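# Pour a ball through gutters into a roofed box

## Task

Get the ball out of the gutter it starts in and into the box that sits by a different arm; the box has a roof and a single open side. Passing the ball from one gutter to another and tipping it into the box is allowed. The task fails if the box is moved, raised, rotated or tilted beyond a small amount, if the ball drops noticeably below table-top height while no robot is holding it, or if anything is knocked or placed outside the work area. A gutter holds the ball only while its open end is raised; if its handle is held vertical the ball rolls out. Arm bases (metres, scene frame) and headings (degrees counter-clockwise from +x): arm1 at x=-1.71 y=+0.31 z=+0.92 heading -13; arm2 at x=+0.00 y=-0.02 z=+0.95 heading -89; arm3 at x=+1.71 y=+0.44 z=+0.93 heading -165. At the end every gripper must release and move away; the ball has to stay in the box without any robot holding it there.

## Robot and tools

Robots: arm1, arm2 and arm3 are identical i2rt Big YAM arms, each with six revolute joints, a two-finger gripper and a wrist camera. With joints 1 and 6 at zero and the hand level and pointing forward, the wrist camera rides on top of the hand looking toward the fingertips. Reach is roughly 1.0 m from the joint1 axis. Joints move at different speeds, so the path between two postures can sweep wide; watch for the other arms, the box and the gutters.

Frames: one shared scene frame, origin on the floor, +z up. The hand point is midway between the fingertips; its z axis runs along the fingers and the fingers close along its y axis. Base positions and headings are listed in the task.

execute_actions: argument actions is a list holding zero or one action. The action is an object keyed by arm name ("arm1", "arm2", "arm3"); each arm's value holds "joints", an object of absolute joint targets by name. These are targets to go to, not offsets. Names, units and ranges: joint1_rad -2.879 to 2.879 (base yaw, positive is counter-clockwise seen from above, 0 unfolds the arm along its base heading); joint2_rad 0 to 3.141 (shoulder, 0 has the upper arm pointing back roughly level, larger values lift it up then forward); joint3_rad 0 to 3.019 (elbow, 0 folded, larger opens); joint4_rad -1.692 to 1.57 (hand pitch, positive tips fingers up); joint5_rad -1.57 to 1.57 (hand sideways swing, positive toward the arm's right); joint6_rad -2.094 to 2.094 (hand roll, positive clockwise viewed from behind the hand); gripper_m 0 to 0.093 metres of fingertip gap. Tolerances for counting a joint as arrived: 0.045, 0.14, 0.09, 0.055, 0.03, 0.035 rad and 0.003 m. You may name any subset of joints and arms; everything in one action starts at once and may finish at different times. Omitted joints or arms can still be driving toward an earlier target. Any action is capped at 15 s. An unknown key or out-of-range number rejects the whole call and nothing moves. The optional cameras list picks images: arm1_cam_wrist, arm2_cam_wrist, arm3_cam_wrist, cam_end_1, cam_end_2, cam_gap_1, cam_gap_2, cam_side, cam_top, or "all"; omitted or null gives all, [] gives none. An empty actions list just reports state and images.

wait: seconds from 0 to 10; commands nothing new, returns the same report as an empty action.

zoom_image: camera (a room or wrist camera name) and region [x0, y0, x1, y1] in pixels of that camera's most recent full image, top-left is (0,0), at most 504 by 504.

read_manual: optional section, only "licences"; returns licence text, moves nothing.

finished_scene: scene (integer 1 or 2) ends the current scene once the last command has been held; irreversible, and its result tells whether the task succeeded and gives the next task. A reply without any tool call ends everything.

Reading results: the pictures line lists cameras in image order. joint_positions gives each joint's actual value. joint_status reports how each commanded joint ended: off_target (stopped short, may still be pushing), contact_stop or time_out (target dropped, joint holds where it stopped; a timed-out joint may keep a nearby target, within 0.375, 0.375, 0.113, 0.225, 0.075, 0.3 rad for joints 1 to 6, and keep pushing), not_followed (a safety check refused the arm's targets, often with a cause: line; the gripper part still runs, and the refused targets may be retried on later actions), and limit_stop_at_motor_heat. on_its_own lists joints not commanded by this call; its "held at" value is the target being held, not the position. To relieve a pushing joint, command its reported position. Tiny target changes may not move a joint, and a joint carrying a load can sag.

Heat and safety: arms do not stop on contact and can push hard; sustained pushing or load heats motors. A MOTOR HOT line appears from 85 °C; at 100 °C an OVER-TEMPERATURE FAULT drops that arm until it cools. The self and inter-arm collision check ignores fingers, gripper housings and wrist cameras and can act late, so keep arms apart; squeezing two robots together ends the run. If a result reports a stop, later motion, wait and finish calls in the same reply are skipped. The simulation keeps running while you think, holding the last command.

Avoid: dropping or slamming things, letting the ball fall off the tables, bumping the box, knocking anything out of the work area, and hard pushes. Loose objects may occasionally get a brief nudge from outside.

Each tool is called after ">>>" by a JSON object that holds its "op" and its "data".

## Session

>>> {"op": "execute_actions", "data": {"actions": [], "cameras": ["cam_end_1","cam_end_2","cam_side","cam_top"]}}

Scene clock: 0.00 s.
arm1.joint_positions: joint1_rad=+0.274 joint2_rad=+0.365 joint3_rad=+1.664 joint4_rad=-1.606 joint5_rad=-0.144 joint6_rad=-0.010 gripper_m=+0.094
arm1.joint_status: not commanded
arm1.hand: x=-1.6971 y=+0.3301 z=+1.5441 quat_wxyz=(-0.594, +0.062, -0.799, -0.071) (m; scene frame)
arm2.joint_positions: joint1_rad=+0.426 joint2_rad=+0.414 joint3_rad=+1.580 joint4_rad=-1.327 joint5_rad=+0.212 joint6_rad=+0.421 gripper_m=+0.094
arm2.joint_status: not commanded
arm2.hand: x=+0.0156 y=-0.1173 z=+1.6078 quat_wxyz=(-0.575, -0.575, -0.495, +0.306) (m; scene frame)
arm3.joint_positions: joint1_rad=+0.611 joint2_rad=+0.633 joint3_rad=+1.352 joint4_rad=-1.548 joint5_rad=+0.219 joint6_rad=-0.664 gripper_m=+0.095
arm3.joint_status: not commanded
arm3.hand: x=+1.5579 y=+0.3071 z=+1.4122 quat_wxyz=(+0.068, -0.691, -0.617, +0.371) (m; scene frame)
pictures: cam_end_1, cam_end_2, cam_side, cam_top
Images, in order (width x height): cam_end_1 896x504, cam_end_2 896x504, cam_side 896x504, cam_top 896x504.

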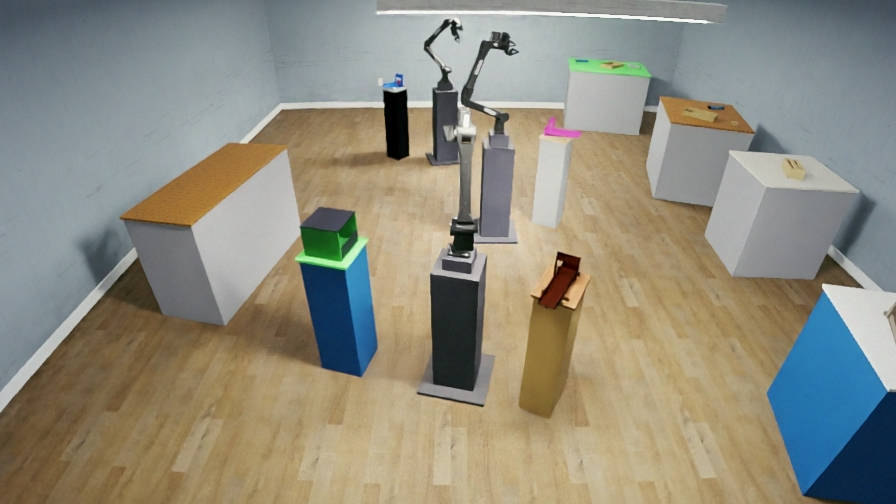

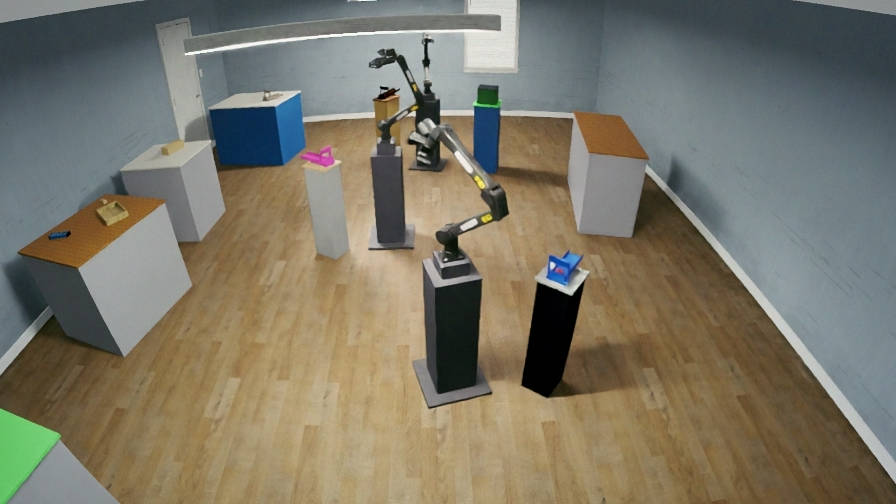

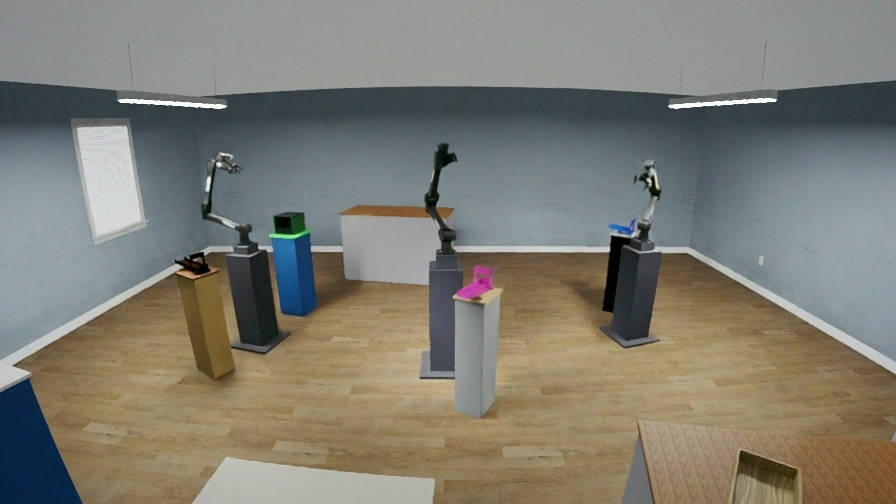

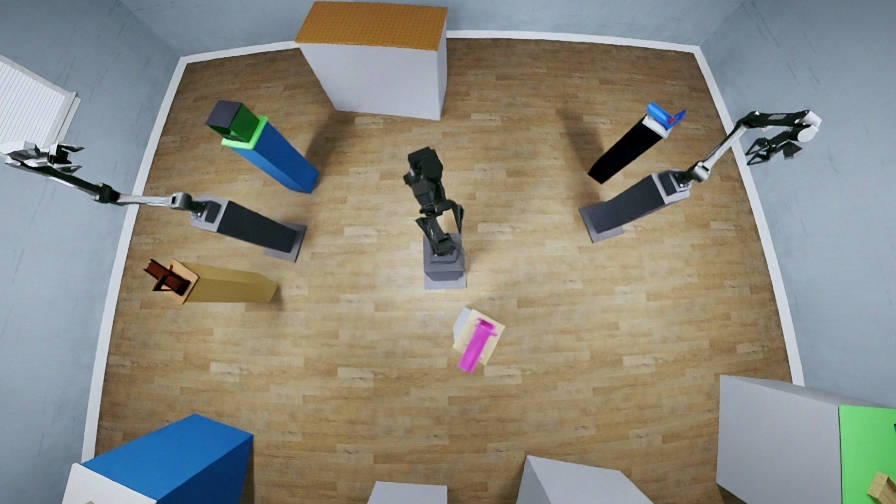

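>>> {"op": "execute_actions", "data": {"actions": [{"arm1":{"joints":{"joint1_rad":-1.48,"joint2_rad":1.72,"joint3_rad":1.55,"joint4_rad":-1.36,"joint5_rad":0,"joint6_rad":0}},"arm2":{"joints":{"joint1_rad":0.5,"joint2_rad":1.72,"joint3_rad":1.55,"joint4_rad":-1.36,"joint5_rad":0,"joint6_rad":0}},"arm3":{"joints":{"joint1_rad":-2.2,"joint2_rad":1.72,"joint3_rad":1.55,"joint4_rad":-1.36,"joint5_rad":0,"joint6_rad":0}}}], "cameras": ["arm1_cam_wrist","arm2_cam_wrist","arm3_cam_wrist"]}}

Scene clock: 2.63 s.
arm1.joint_positions: joint1_rad=-1.483 joint2_rad=+1.721 joint3_rad=+1.545 joint4_rad=-1.360 joint5_rad=+0.001 joint6_rad=-0.005 gripper_m=+0.094
arm1.joint_status: all done
arm1.hand: x=-1.7932 y=-0.2164 z=+1.0971 quat_wxyz=(-0.012, -0.754, -0.657, +0.006) (m; scene frame)
arm2.joint_positions: joint1_rad=+0.494 joint2_rad=+1.732 joint3_rad=+1.538 joint4_rad=-1.345 joint5_rad=+0.003 joint6_rad=+0.016 gripper_m=+0.094
arm2.joint_status: all done
arm2.hand: x=+0.2601 y=-0.4883 z=+1.1239 quat_wxyz=(-0.009, -0.514, -0.857, +0.016) (m; scene frame)
arm3.joint_positions: joint1_rad=-2.208 joint2_rad=+1.738 joint3_rad=+1.534 joint4_rad=-1.354 joint5_rad=-0.001 joint6_rad=-0.008 gripper_m=+0.095
arm3.joint_status: all done
arm3.hand: x=+1.9101 y=+0.9360 z=+1.0989 quat_wxyz=(+0.002, -0.567, +0.824, +0.009) (m; scene frame)
pictures: arm1_cam_wrist, arm2_cam_wrist, arm3_cam_wrist
Images, in order (width x height): arm1_cam_wrist 616x616, arm2_cam_wrist 616x616, arm3_cam_wrist 616x616.

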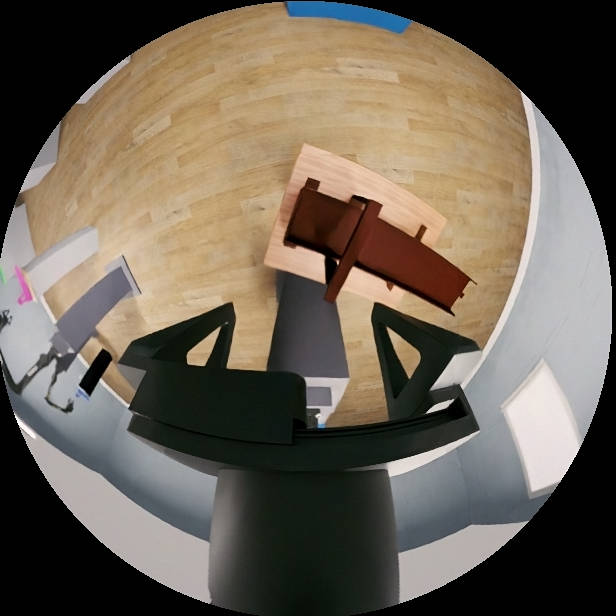

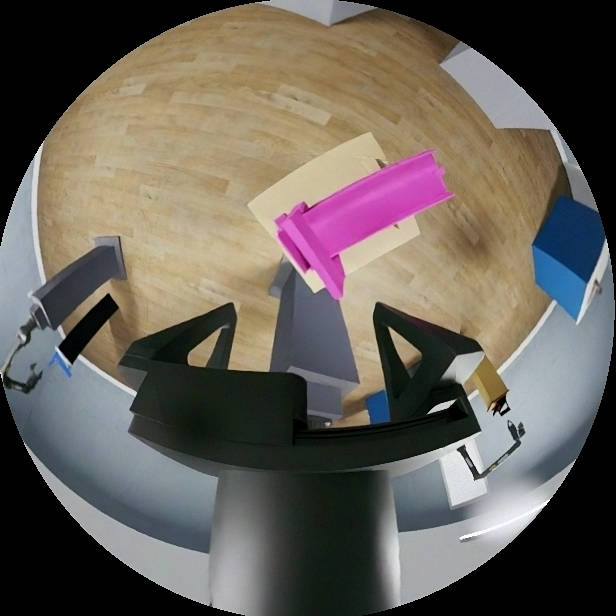

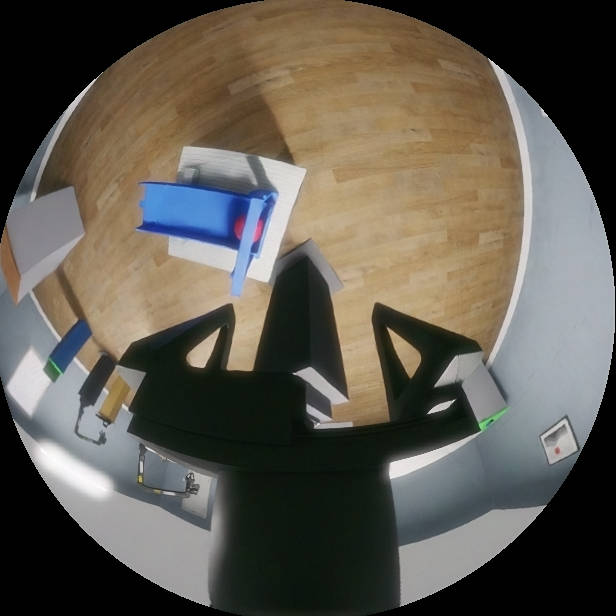

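>>> {"op": "execute_actions", "data": {"actions": [{"arm1":{"joints":{"joint1_rad":-1.58,"joint2_rad":1.755,"joint3_rad":1.32,"joint4_rad":-1.11,"joint6_rad":0.35}},"arm2":{"joints":{"joint1_rad":0.48,"joint2_rad":1.75,"joint3_rad":1.25,"joint4_rad":-1.04,"joint6_rad":-0.5}},"arm3":{"joints":{"joint1_rad":-2.17,"joint2_rad":1.75,"joint3_rad":1.31,"joint4_rad":-1.05,"joint5_rad":-0.22,"joint6_rad":0.25}}}], "cameras": ["arm1_cam_wrist","arm2_cam_wrist","arm3_cam_wrist"]}}

Scene clock: 4.37 s.
arm1.joint_positions: joint1_rad=-1.586 joint2_rad=+1.746 joint3_rad=+1.319 joint4_rad=-1.126 joint5_rad=+0.000 joint6_rad=+0.342 gripper_m=+0.094
arm1.joint_status: all done
arm1.hand: x=-1.8396 y=-0.1822 z=+1.0023 quat_wxyz=(-0.006, -0.882, -0.472, -0.002) (m; scene frame)
arm2.joint_positions: joint1_rad=+0.488 joint2_rad=+1.757 joint3_rad=+1.246 joint4_rad=-1.058 joint5_rad=+0.002 joint6_rad=-0.483 gripper_m=+0.094
arm2.joint_status: all done
arm2.hand: x=+0.2364 y=-0.4557 z=+1.0075 quat_wxyz=(+0.006, -0.289, -0.957, +0.008) (m; scene frame)
arm3.joint_positions: joint1_rad=-2.171 joint2_rad=+1.746 joint3_rad=+1.299 joint4_rad=-1.064 joint5_rad=-0.216 joint6_rad=+0.240 gripper_m=+0.095
arm3.joint_status: all done
arm3.hand: x=+1.8512 y=+0.9412 z=+1.0151 quat_wxyz=(-0.053, -0.476, +0.871, +0.105) (m; scene frame)
pictures: arm1_cam_wrist, arm2_cam_wrist, arm3_cam_wrist
Images, in order (width x height): arm1_cam_wrist 616x616, arm2_cam_wrist 616x616, arm3_cam_wrist 616x616.

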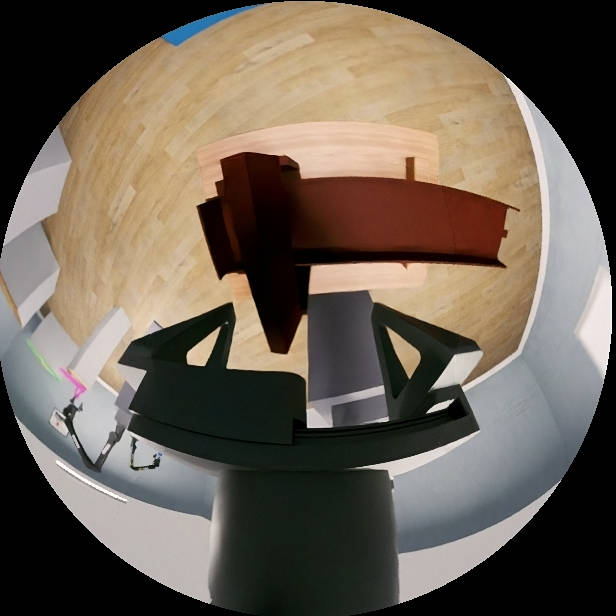

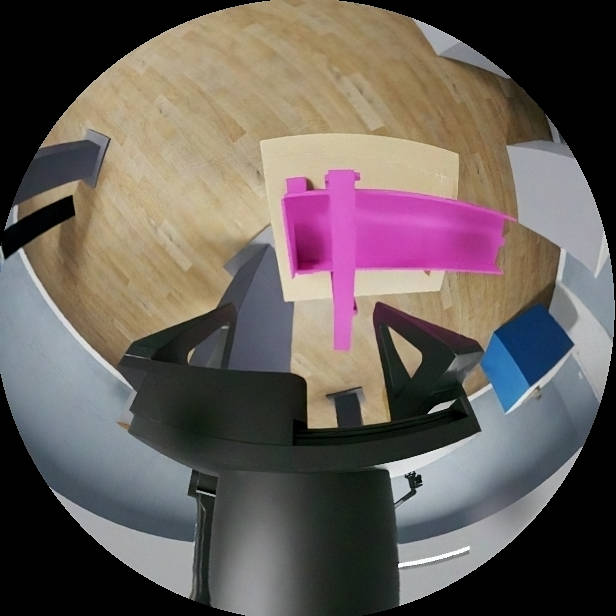

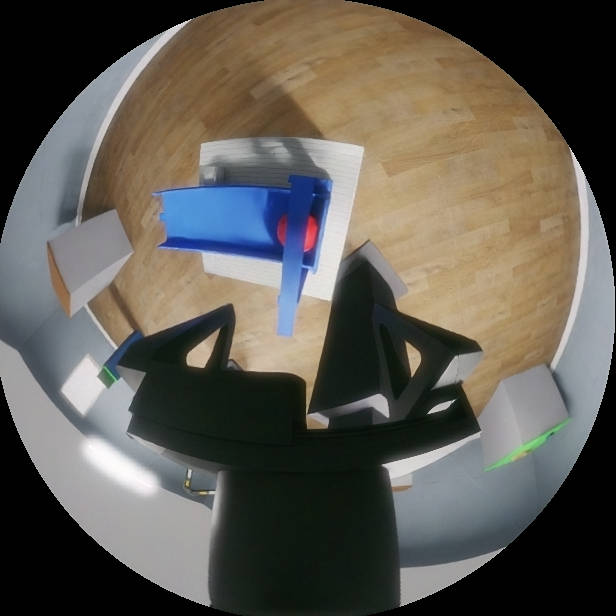

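>>> {"op": "execute_actions", "data": {"actions": [{"arm1":{"joints":{"joint1_rad":-1.56,"joint2_rad":1.865,"joint3_rad":1.44,"joint4_rad":-1.09}},"arm2":{"joints":{"joint1_rad":0.46,"joint2_rad":1.86,"joint3_rad":1.345,"joint4_rad":-0.99}},"arm3":{"joints":{"joint1_rad":-2.14,"joint2_rad":1.83,"joint4_rad":-0.97,"joint6_rad":0.33}}}], "cameras": ["arm1_cam_wrist","arm2_cam_wrist","arm3_cam_wrist"]}}

Scene clock: 5.50 s.
arm1.joint_positions: joint1_rad=-1.572 joint2_rad=+1.852 joint3_rad=+1.400 joint4_rad=-1.100 joint5_rad=+0.000 joint6_rad=+0.343 gripper_m=+0.094
arm1.joint_status: all done
arm1.hand: x=-1.8403 y=-0.2165 z=+0.9773 quat_wxyz=(-0.007, -0.878, -0.478, -0.002) (m; scene frame)
arm2.joint_positions: joint1_rad=+0.464 joint2_rad=+1.867 joint3_rad=+1.296 joint4_rad=-1.004 joint5_rad=+0.002 joint6_rad=-0.484 gripper_m=+0.094
arm2.joint_status: all done
arm2.hand: x=+0.2370 y=-0.4839 z=+0.9706 quat_wxyz=(+0.008, -0.301, -0.954, +0.005) (m; scene frame)
arm3.joint_positions: joint1_rad=-2.144 joint2_rad=+1.829 joint3_rad=+1.299 joint4_rad=-0.983 joint5_rad=-0.216 joint6_rad=+0.320 gripper_m=+0.095
arm3.joint_status: all done
arm3.hand: x=+1.8414 y=+0.9582 z=+0.9747 quat_wxyz=(-0.060, -0.453, +0.884, +0.101) (m; scene frame)
pictures: arm1_cam_wrist, arm2_cam_wrist, arm3_cam_wrist
Images, in order (width x height): arm1_cam_wrist 616x616, arm2_cam_wrist 616x616, arm3_cam_wrist 616x616.

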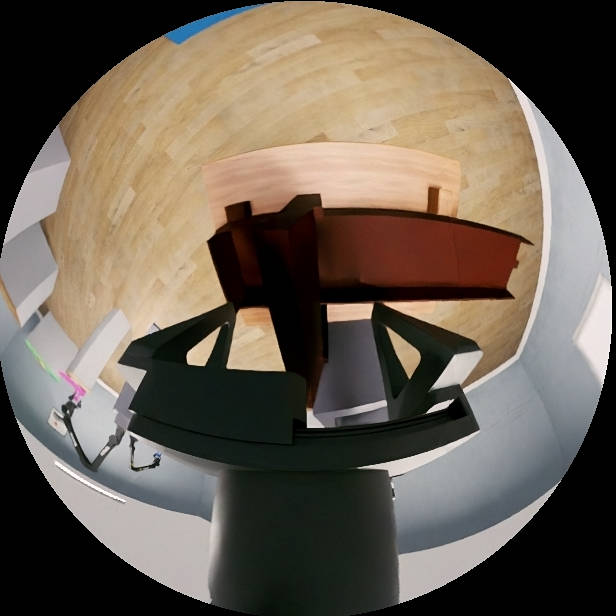

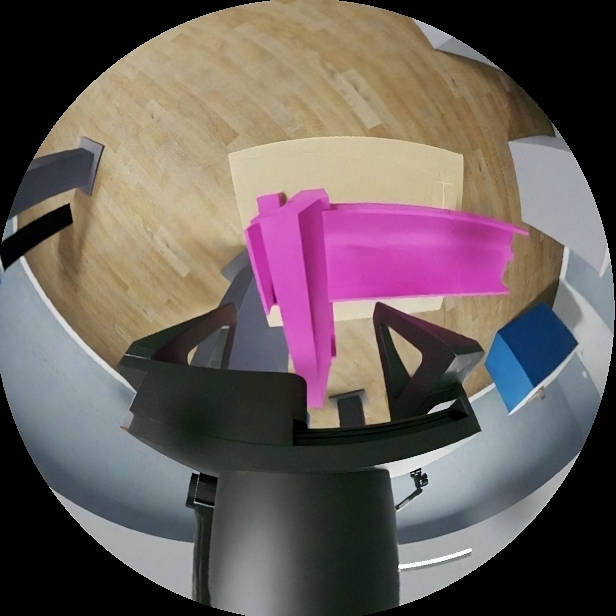

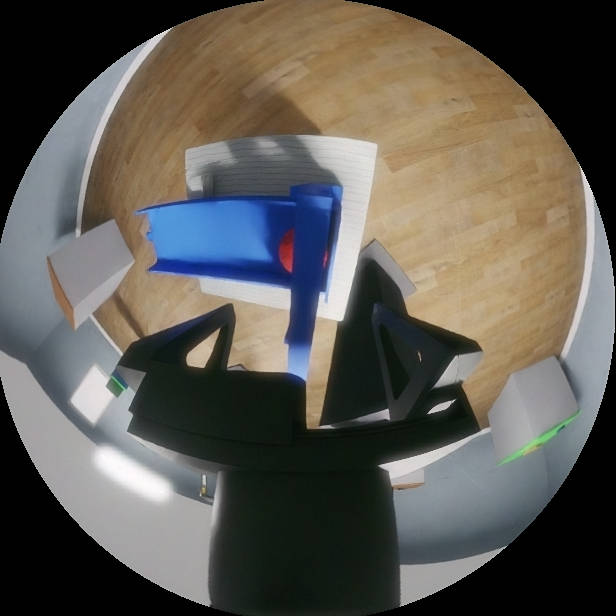

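>>> {"op": "execute_actions", "data": {"actions": [{"arm1":{"joints":{"gripper_m":0}},"arm2":{"joints":{"gripper_m":0}},"arm3":{"joints":{"joint2_rad":1.88,"joint4_rad":-0.92}}}], "cameras": []}}

>>> {"op": "execute_actions", "data": {"actions": [{"arm1":{"joints":{"joint2_rad":1.8,"joint3_rad":1.7,"joint4_rad":-1.4}},"arm2":{"joints":{"joint2_rad":1.8,"joint3_rad":1.7,"joint4_rad":-1.4}},"arm3":{"joints":{"gripper_m":0}}}], "cameras": []}}

>>> {"op": "execute_actions", "data": {"actions": [{"arm1":{"joints":{"joint1_rad":0.06,"joint6_rad":-1.57}},"arm2":{"joints":{"joint1_rad":1.83,"joint6_rad":-1.57}},"arm3":{"joints":{"joint2_rad":1.8,"joint3_rad":1.7,"joint4_rad":-1.25,"joint5_rad":-0.35}}}], "cameras": ["arm3_cam_wrist"]}}

>>> {"op": "execute_actions", "data": {"actions": [{"arm1":{"joints":{"joint2_rad":2.02,"joint3_rad":1.75,"joint4_rad":-0.9}},"arm2":{"joints":{"joint2_rad":2.04,"joint3_rad":1.76,"joint4_rad":-0.88}},"arm3":{"joints":{"joint4_rad":-1.05,"joint6_rad":0.85}}}], "cameras": []}}

>>> {"op": "execute_actions", "data": {"actions": [{"arm3":{"joints":{"joint4_rad":-0.9,"joint5_rad":0,"joint6_rad":1.57}}}], "cameras": []}}

>>> {"op": "execute_actions", "data": {"actions": [{"arm3":{"joints":{"joint1_rad":-0.3}}}], "cameras": []}}

>>> {"op": "execute_actions", "data": {"actions": [{"arm3":{"joints":{"joint2_rad":2.08,"joint3_rad":2.3,"joint4_rad":-1.42}}}], "cameras": []}}

>>> {"op": "execute_actions", "data": {"actions": [{"arm3":{"joints":{"joint1_rad":0.0}}}], "cameras": ["cam_side","cam_gap_2"]}}

>>> {"op": "zoom_image", "data": {"camera": "cam_side", "region": [470, 170, 630, 270]}}

Scene clock: 6.63 s.
arm1.joint_positions: joint1_rad=-1.572 joint2_rad=+1.834 joint3_rad=+1.411 joint4_rad=-1.100 joint5_rad=+0.035 joint6_rad=+0.345 gripper_m=+0.013
arm1.joint_status: gripper_m off_target (ended at +0.013, target +0.000)
arm1.hand: x=-1.8471 y=-0.2204 z=+0.9900 quat_wxyz=(-0.005, -0.879, -0.477, +0.021) (m; scene frame)
arm2.joint_positions: joint1_rad=+0.455 joint2_rad=+1.848 joint3_rad=+1.316 joint4_rad=-1.001 joint5_rad=+0.027 joint6_rad=-0.487 gripper_m=+0.012
arm2.joint_status: gripper_m off_target (ended at +0.012, target +0.000)
arm2.hand: x=+0.2343 y=-0.4984 z=+0.9870 quat_wxyz=(+0.002, -0.303, -0.952, +0.029) (m; scene frame)
arm3.joint_positions: joint1_rad=-2.144 joint2_rad=+1.869 joint3_rad=+1.299 joint4_rad=-0.934 joint5_rad=-0.216 joint6_rad=+0.321 gripper_m=+0.095
arm3.joint_status: all done
arm3.hand: x=+1.8437 y=+0.9660 z=+0.9555 quat_wxyz=(-0.056, -0.453, +0.884, +0.104) (m; scene frame)
pictures: none
No camera images: the call's "cameras" was empty. Leave "cameras" out to get every camera's image.

Scene clock: 7.83 s.
arm1.joint_positions: joint1_rad=-1.570 joint2_rad=+1.799 joint3_rad=+1.655 joint4_rad=-1.385 joint5_rad=-0.001 joint6_rad=+0.344 gripper_m=+0.011
arm1.joint_status: all done
arm1.hand: x=-1.8451 y=-0.2386 z=+1.0976 quat_wxyz=(-0.016, -0.878, -0.478, +0.005) (m; scene frame)
arm2.joint_positions: joint1_rad=+0.455 joint2_rad=+1.824 joint3_rad=+1.644 joint4_rad=-1.386 joint5_rad=+0.000 joint6_rad=-0.488 gripper_m=+0.011
arm2.joint_status: all done
arm2.hand: x=+0.2540 y=-0.5222 z=+1.1165 quat_wxyz=(+0.003, -0.303, -0.953, +0.008) (m; scene frame)
arm3.joint_positions: joint1_rad=-2.143 joint2_rad=+1.869 joint3_rad=+1.299 joint4_rad=-0.930 joint5_rad=-0.223 joint6_rad=+0.325 gripper_m=+0.011
arm3.joint_status: gripper_m off_target (ended at +0.011, target +0.000)
arm3.hand: x=+1.8428 y=+0.9673 z=+0.9558 quat_wxyz=(-0.058, -0.451, +0.884, +0.108) (m; scene frame)
pictures: none
No camera images: the call's "cameras" was empty. Leave "cameras" out to get every camera's image.

Scene clock: 10.13 s.
arm1.joint_positions: joint1_rad=+0.065 joint2_rad=+1.804 joint3_rad=+1.655 joint4_rad=-1.385 joint5_rad=-0.001 joint6_rad=-1.562 gripper_m=+0.011
arm1.joint_status: all done
arm1.hand: x=-1.1631 y=+0.2159 z=+1.1082 quat_wxyz=(-0.020, +0.643, -0.766, +0.015) (m; scene frame)
arm2.joint_positions: joint1_rad=+1.838 joint2_rad=+1.824 joint3_rad=+1.644 joint4_rad=-1.386 joint5_rad=-0.001 joint6_rad=-1.553 gripper_m=+0.011
arm2.joint_status: all done
arm2.hand: x=+0.5404 y=+0.1315 z=+1.1071 quat_wxyz=(+0.005, +0.793, -0.609, -0.002) (m; scene frame)
arm3.joint_positions: joint1_rad=-2.143 joint2_rad=+1.799 joint3_rad=+1.664 joint4_rad=-1.242 joint5_rad=-0.342 joint6_rad=+0.325 gripper_m=+0.011
arm3.joint_status: all done
arm3.hand: x=+1.8442 y=+1.0301 z=+1.1313 quat_wxyz=(-0.058, -0.456, +0.867, +0.191) (m; scene frame)
pictures: arm3_cam_wrist
Images, in order (width x height): arm3_cam_wrist 616x616.

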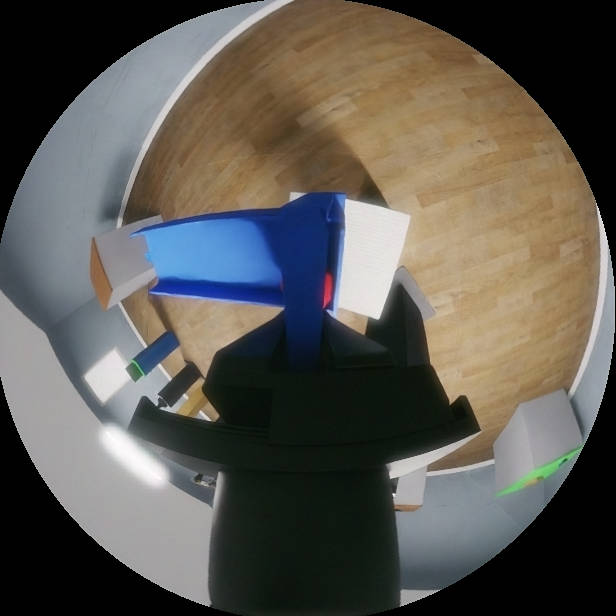

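Scene clock: 11.67 s.
arm1.joint_positions: joint1_rad=+0.065 joint2_rad=+2.041 joint3_rad=+1.712 joint4_rad=-0.925 joint5_rad=-0.001 joint6_rad=-1.563 gripper_m=+0.011
arm1.joint_status: all done
arm1.hand: x=-1.0335 y=+0.1954 z=+1.0088 quat_wxyz=(-0.111, +0.634, -0.756, +0.121) (m; scene frame)
arm2.joint_positions: joint1_rad=+1.838 joint2_rad=+2.091 joint3_rad=+1.714 joint4_rad=-0.905 joint5_rad=-0.001 joint6_rad=-1.555 gripper_m=+0.011
arm2.joint_status: all done
arm2.hand: x=+0.6681 y=+0.1675 z=+0.9876 quat_wxyz=(-0.108, +0.786, -0.603, +0.082) (m; scene frame)
arm3.joint_positions: joint1_rad=-2.143 joint2_rad=+1.799 joint3_rad=+1.664 joint4_rad=-1.074 joint5_rad=-0.342 joint6_rad=+0.840 gripper_m=+0.011
arm3.joint_status: all done
arm3.hand: x=+1.8559 y=+1.0665 z=+1.1422 quat_wxyz=(-0.062, -0.232, +0.941, +0.241) (m; scene frame)
pictures: none
No camera images: the call's "cameras" was empty. Leave "cameras" out to get every camera's image.

Scene clock: 13.37 s.
arm1.joint_positions: joint1_rad=+0.065 joint2_rad=+2.041 joint3_rad=+1.712 joint4_rad=-0.925 joint5_rad=-0.001 joint6_rad=-1.563 gripper_m=+0.011
arm1.joint_status: not commanded
arm1.hand: x=-1.0335 y=+0.1954 z=+1.0088 quat_wxyz=(-0.111, +0.634, -0.756, +0.121) (m; scene frame)
arm2.joint_positions: joint1_rad=+1.838 joint2_rad=+2.091 joint3_rad=+1.714 joint4_rad=-0.905 joint5_rad=-0.001 joint6_rad=-1.555 gripper_m=+0.011
arm2.joint_status: not commanded
arm2.hand: x=+0.6681 y=+0.1675 z=+0.9876 quat_wxyz=(-0.108, +0.786, -0.603, +0.082) (m; scene frame)
arm3.joint_positions: joint1_rad=-2.143 joint2_rad=+1.799 joint3_rad=+1.664 joint4_rad=-0.928 joint5_rad=-0.004 joint6_rad=+1.561 gripper_m=+0.011
arm3.joint_status: all done
arm3.hand: x=+1.9213 y=+1.0834 z=+1.1473 quat_wxyz=(+0.033, +0.145, +0.957, +0.250) (m; scene frame)
pictures: none
No camera images: the call's "cameras" was empty. Leave "cameras" out to get every camera's image.

Scene clock: 15.57 s.
arm1.joint_positions: joint1_rad=+0.065 joint2_rad=+2.041 joint3_rad=+1.712 joint4_rad=-0.925 joint5_rad=-0.001 joint6_rad=-1.563 gripper_m=+0.011
arm1.joint_status: not commanded
arm1.hand: x=-1.0335 y=+0.1954 z=+1.0088 quat_wxyz=(-0.111, +0.634, -0.756, +0.121) (m; scene frame)
arm2.joint_positions: joint1_rad=+1.838 joint2_rad=+2.091 joint3_rad=+1.714 joint4_rad=-0.905 joint5_rad=-0.001 joint6_rad=-1.555 gripper_m=+0.011
arm2.joint_status: not commanded
arm2.hand: x=+0.6681 y=+0.1675 z=+0.9876 quat_wxyz=(-0.108, +0.786, -0.603, +0.082) (m; scene frame)
arm3.joint_positions: joint1_rad=-0.294 joint2_rad=+1.820 joint3_rad=+1.664 joint4_rad=-0.910 joint5_rad=-0.004 joint6_rad=+1.564 gripper_m=+0.011
arm3.joint_status: all done
arm3.hand: x=+1.0401 y=+0.4640 z=+1.1414 quat_wxyz=(-0.176, -0.676, +0.691, +0.183) (m; scene frame)
pictures: none
No camera images: the call's "cameras" was empty. Leave "cameras" out to get every camera's image.

Scene clock: 17.10 s.
arm1.joint_positions: joint1_rad=+0.065 joint2_rad=+2.041 joint3_rad=+1.712 joint4_rad=-0.925 joint5_rad=-0.001 joint6_rad=-1.563 gripper_m=+0.011
arm1.joint_status: not commanded
arm1.hand: x=-1.0335 y=+0.1954 z=+1.0088 quat_wxyz=(-0.111, +0.634, -0.756, +0.121) (m; scene frame)
arm2.joint_positions: joint1_rad=+1.838 joint2_rad=+2.091 joint3_rad=+1.714 joint4_rad=-0.905 joint5_rad=-0.001 joint6_rad=-1.555 gripper_m=+0.011
arm2.joint_status: not commanded
arm2.hand: x=+0.6681 y=+0.1675 z=+0.9876 quat_wxyz=(-0.108, +0.786, -0.603, +0.082) (m; scene frame)
arm3.joint_positions: joint1_rad=-0.294 joint2_rad=+2.092 joint3_rad=+2.252 joint4_rad=-1.415 joint5_rad=-0.004 joint6_rad=+1.564 gripper_m=+0.011
arm3.joint_status: all done
arm3.hand: x=+0.9952 y=+0.4651 z=+1.1888 quat_wxyz=(-0.113, -0.690, +0.705, +0.117) (m; scene frame)
pictures: none
No camera images: the call's "cameras" was empty. Leave "cameras" out to get every camera's image.

Scene clock: 18.87 s.
arm1.joint_positions: joint1_rad=+0.065 joint2_rad=+2.041 joint3_rad=+1.712 joint4_rad=-0.925 joint5_rad=-0.001 joint6_rad=-1.563 gripper_m=+0.011
arm1.joint_status: not commanded
arm1.hand: x=-1.0335 y=+0.1954 z=+1.0088 quat_wxyz=(-0.111, +0.634, -0.756, +0.121) (m; scene frame)
arm2.joint_positions: joint1_rad=+1.838 joint2_rad=+2.091 joint3_rad=+1.714 joint4_rad=-0.905 joint5_rad=-0.001 joint6_rad=-1.555 gripper_m=+0.011
arm2.joint_status: not commanded
arm2.hand: x=+0.6681 y=+0.1675 z=+0.9876 quat_wxyz=(-0.108, +0.786, -0.603, +0.082) (m; scene frame)
arm3.joint_positions: joint1_rad=-0.006 joint2_rad=+2.092 joint3_rad=+2.252 joint4_rad=-1.415 joint5_rad=-0.001 joint6_rad=+1.564 gripper_m=+0.011
arm3.joint_status: all done
arm3.hand: x=+1.0186 y=+0.2595 z=+1.1874 quat_wxyz=(-0.126, -0.784, +0.599, +0.102) (m; scene frame)
pictures: cam_gap_2, cam_side
Images, in order (width x height): cam_gap_2 896x504, cam_side 896x504.

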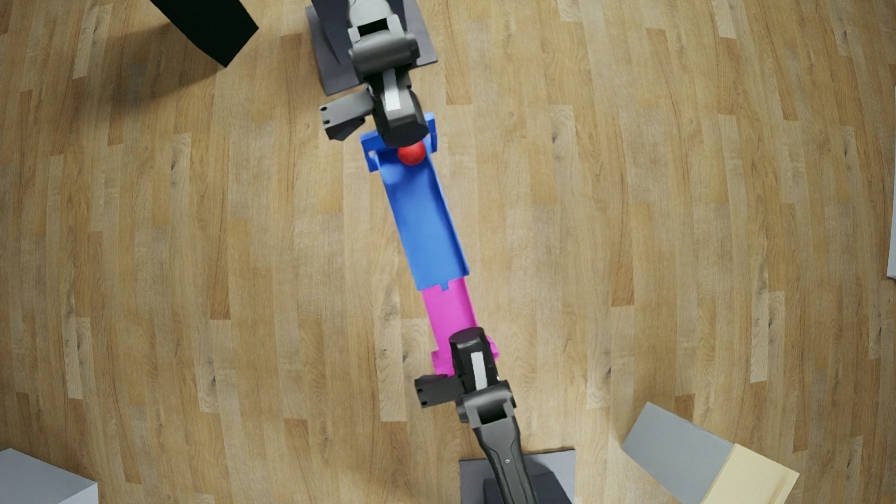

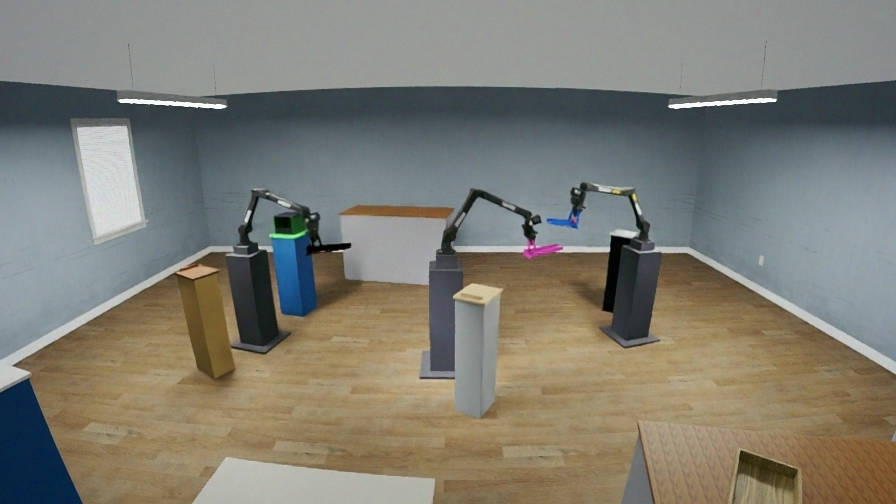

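Region (470, 170, 630, 270) of cam_side's 896x504 image, scaled by 3.150, with more detail than that image has; it fills the top 315 rows of this view, and the rest is white.

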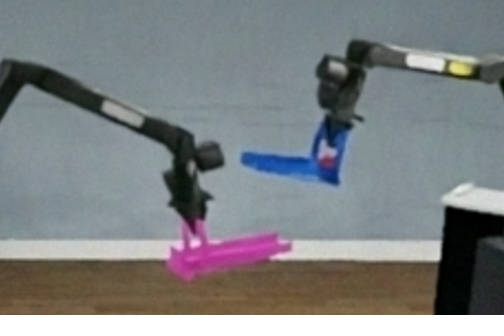

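>>> {"op": "execute_actions", "data": {"actions": [{"arm2":{"joints":{"joint4_rad":-0.84}},"arm3":{"joints":{"joint2_rad":2.2,"joint4_rad":-1.34}}}], "cameras": ["cam_side"]}}

>>> {"op": "zoom_image", "data": {"camera": "cam_side", "region": [470, 170, 630, 270]}}

Scene clock: 20.03 s.
arm1.joint_positions: joint1_rad=+0.065 joint2_rad=+2.041 joint3_rad=+1.712 joint4_rad=-0.925 joint5_rad=-0.001 joint6_rad=-1.563 gripper_m=+0.011
arm1.joint_status: not commanded
arm1.hand: x=-1.0335 y=+0.1954 z=+1.0088 quat_wxyz=(-0.111, +0.634, -0.756, +0.121) (m; scene frame)
arm2.joint_positions: joint1_rad=+1.838 joint2_rad=+2.091 joint3_rad=+1.714 joint4_rad=-0.867 joint5_rad=-0.001 joint6_rad=-1.555 gripper_m=+0.011
arm2.joint_status: all done
arm2.hand: x=+0.6766 y=+0.1700 z=+0.9902 quat_wxyz=(-0.123, +0.784, -0.601, +0.093) (m; scene frame)
arm3.joint_positions: joint1_rad=-0.006 joint2_rad=+2.232 joint3_rad=+2.258 joint4_rad=-1.359 joint5_rad=-0.001 joint6_rad=+1.564 gripper_m=+0.011
arm3.joint_status: all done
arm3.hand: x=+0.9935 y=+0.2537 z=+1.0936 quat_wxyz=(-0.095, -0.788, +0.603, +0.078) (m; scene frame)
pictures: cam_side
Images, in order (width x height): cam_side 896x504.

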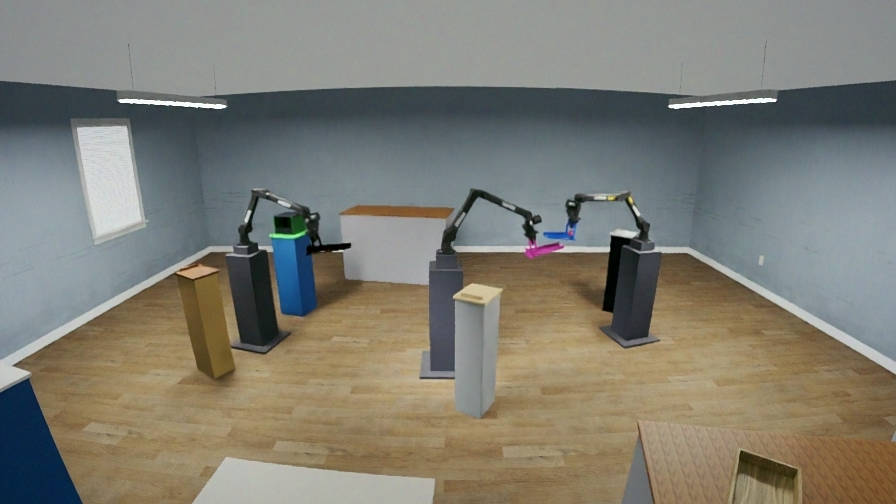

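Region (470, 170, 630, 270) of cam_side's 896x504 image, scaled by 3.150, with more detail than that image has; it fills the top 315 rows of this view, and the rest is white.

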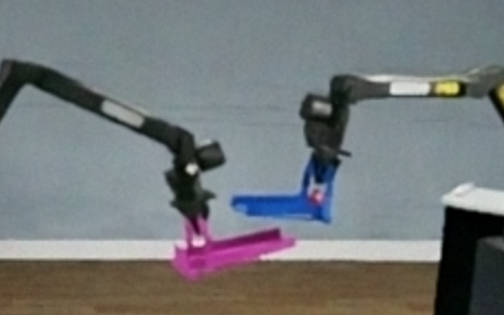

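A little low; raise via the elbow while pouring.

>>> {"op": "execute_actions", "data": {"actions": [{"arm3":{"joints":{"joint3_rad":2.39,"joint4_rad":-1.62}}}], "cameras": []}}

>>> {"op": "wait", "data": {"seconds": 1.5}}

Scene clock: 21.13 s.
arm1.joint_positions: joint1_rad=+0.065 joint2_rad=+2.041 joint3_rad=+1.712 joint4_rad=-0.925 joint5_rad=-0.001 joint6_rad=-1.563 gripper_m=+0.011
arm1.joint_status: not commanded
arm1.hand: x=-1.0335 y=+0.1954 z=+1.0088 quat_wxyz=(-0.111, +0.634, -0.756, +0.121) (m; scene frame)
arm2.joint_positions: joint1_rad=+1.838 joint2_rad=+2.091 joint3_rad=+1.714 joint4_rad=-0.867 joint5_rad=-0.001 joint6_rad=-1.555 gripper_m=+0.011
arm2.joint_status: not commanded
arm2.hand: x=+0.6766 y=+0.1700 z=+0.9902 quat_wxyz=(-0.123, +0.784, -0.601, +0.093) (m; scene frame)
arm3.joint_positions: joint1_rad=-0.006 joint2_rad=+2.224 joint3_rad=+2.338 joint4_rad=-1.611 joint5_rad=-0.001 joint6_rad=+1.564 gripper_m=+0.011
arm3.joint_status: all done
arm3.hand: x=+1.0365 y=+0.2648 z=+1.1227 quat_wxyz=(-0.030, -0.794, +0.607, +0.028) (m; scene frame)
pictures: none
No camera images: the call's "cameras" was empty. Leave "cameras" out to get every camera's image.

Scene clock: 22.63 s.
arm1.joint_positions: joint1_rad=+0.065 joint2_rad=+2.041 joint3_rad=+1.712 joint4_rad=-0.925 joint5_rad=-0.001 joint6_rad=-1.563 gripper_m=+0.011
arm1.joint_status: not commanded
arm1.hand: x=-1.0335 y=+0.1954 z=+1.0088 quat_wxyz=(-0.111, +0.634, -0.756, +0.121) (m; scene frame)
arm2.joint_positions: joint1_rad=+1.838 joint2_rad=+2.091 joint3_rad=+1.714 joint4_rad=-0.864 joint5_rad=+0.001 joint6_rad=-1.557 gripper_m=+0.011
arm2.joint_status: not commanded
arm2.hand: x=+0.6774 y=+0.1699 z=+0.9905 quat_wxyz=(-0.124, +0.785, -0.600, +0.095) (m; scene frame)
arm3.joint_positions: joint1_rad=-0.006 joint2_rad=+2.224 joint3_rad=+2.338 joint4_rad=-1.613 joint5_rad=-0.001 joint6_rad=+1.564 gripper_m=+0.011
arm3.joint_status: all done
arm3.hand: x=+1.0369 y=+0.2649 z=+1.1226 quat_wxyz=(-0.030, -0.793, +0.607, +0.027) (m; scene frame)
wait: 1.50 s; at rest by 0.27 s
pictures: arm1_cam_wrist, arm2_cam_wrist, arm3_cam_wrist, cam_end_1, cam_end_2, cam_gap_1, cam_gap_2, cam_side, cam_top
Images, in order (width x height): arm1_cam_wrist 616x616, arm2_cam_wrist 616x616, arm3_cam_wrist 616x616, cam_end_1 896x504, cam_end_2 896x504, cam_gap_1 896x504, cam_gap_2 896x504, cam_side 896x504, cam_top 896x504.

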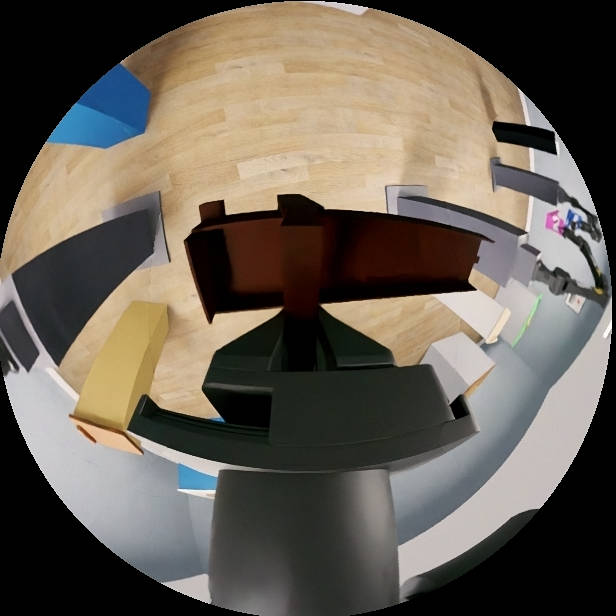

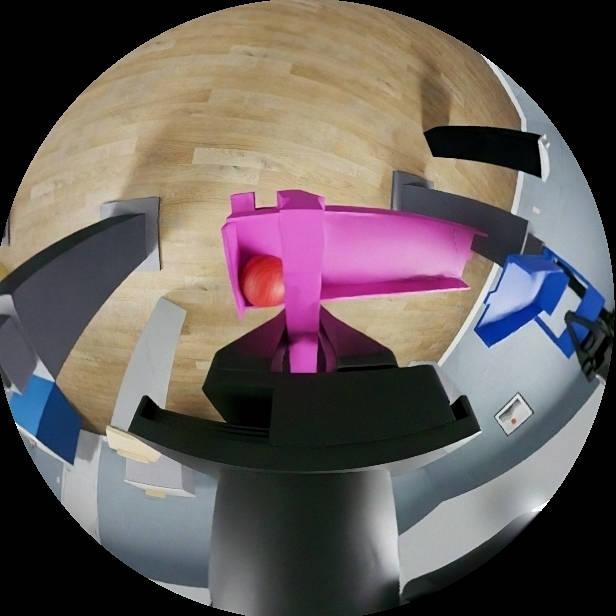

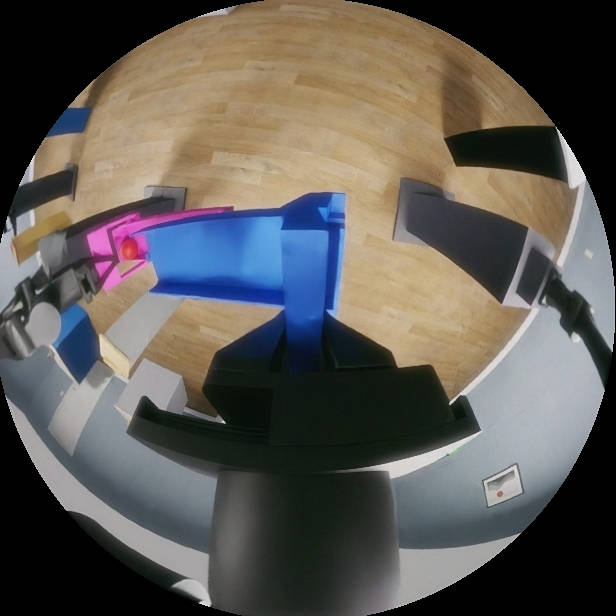

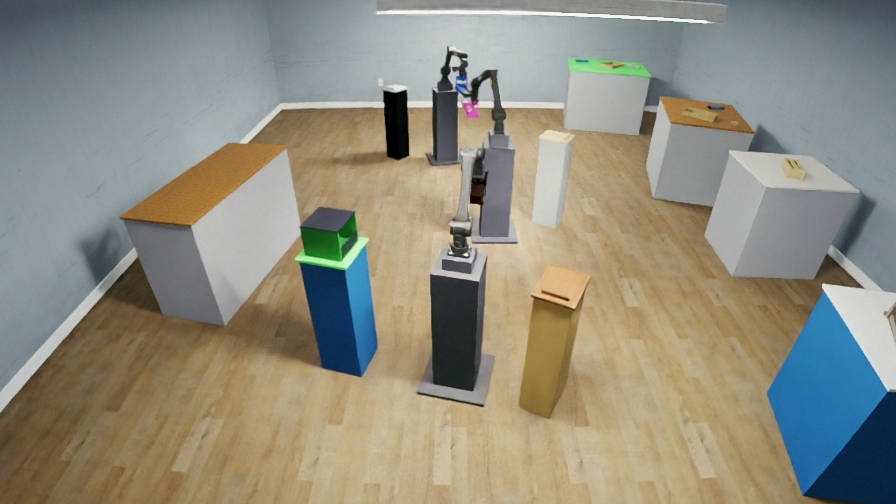

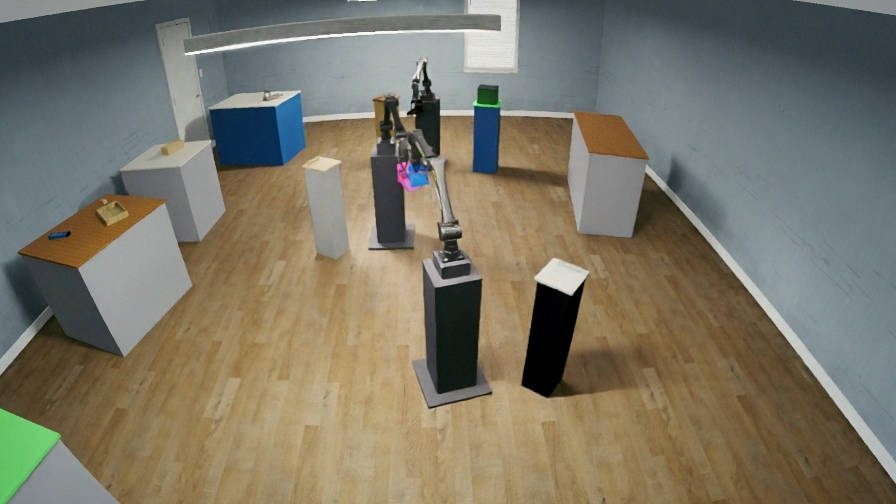

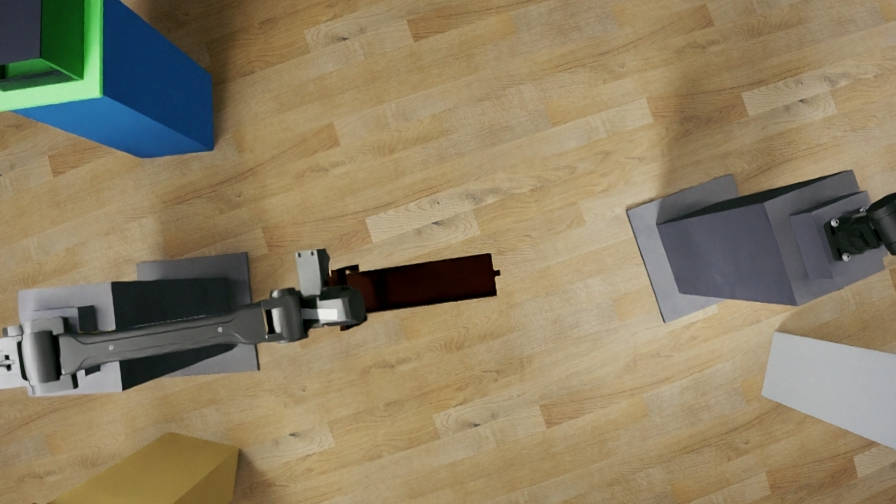

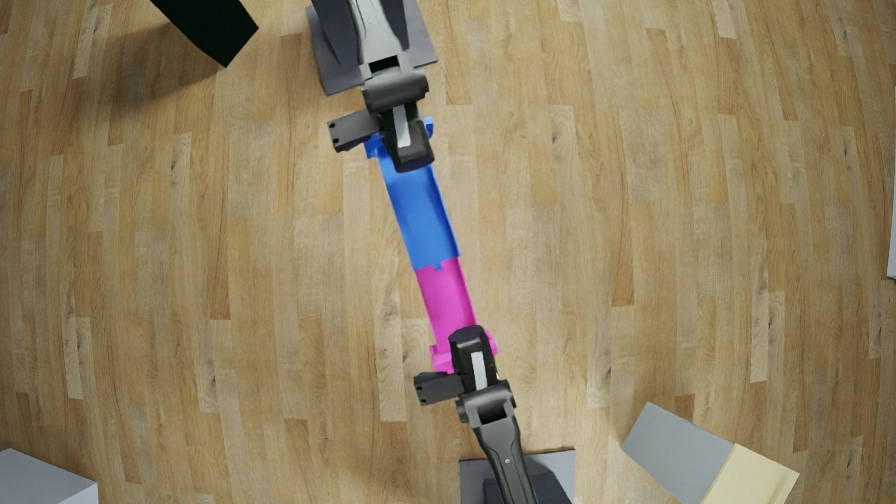

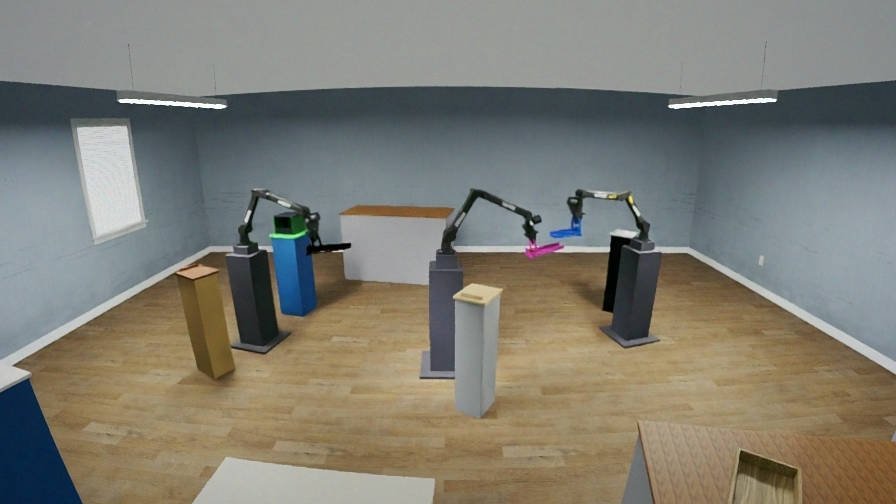

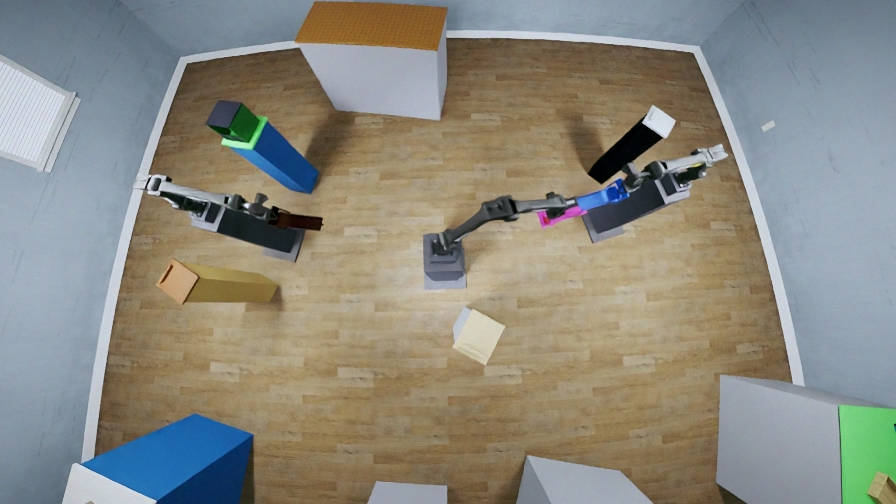

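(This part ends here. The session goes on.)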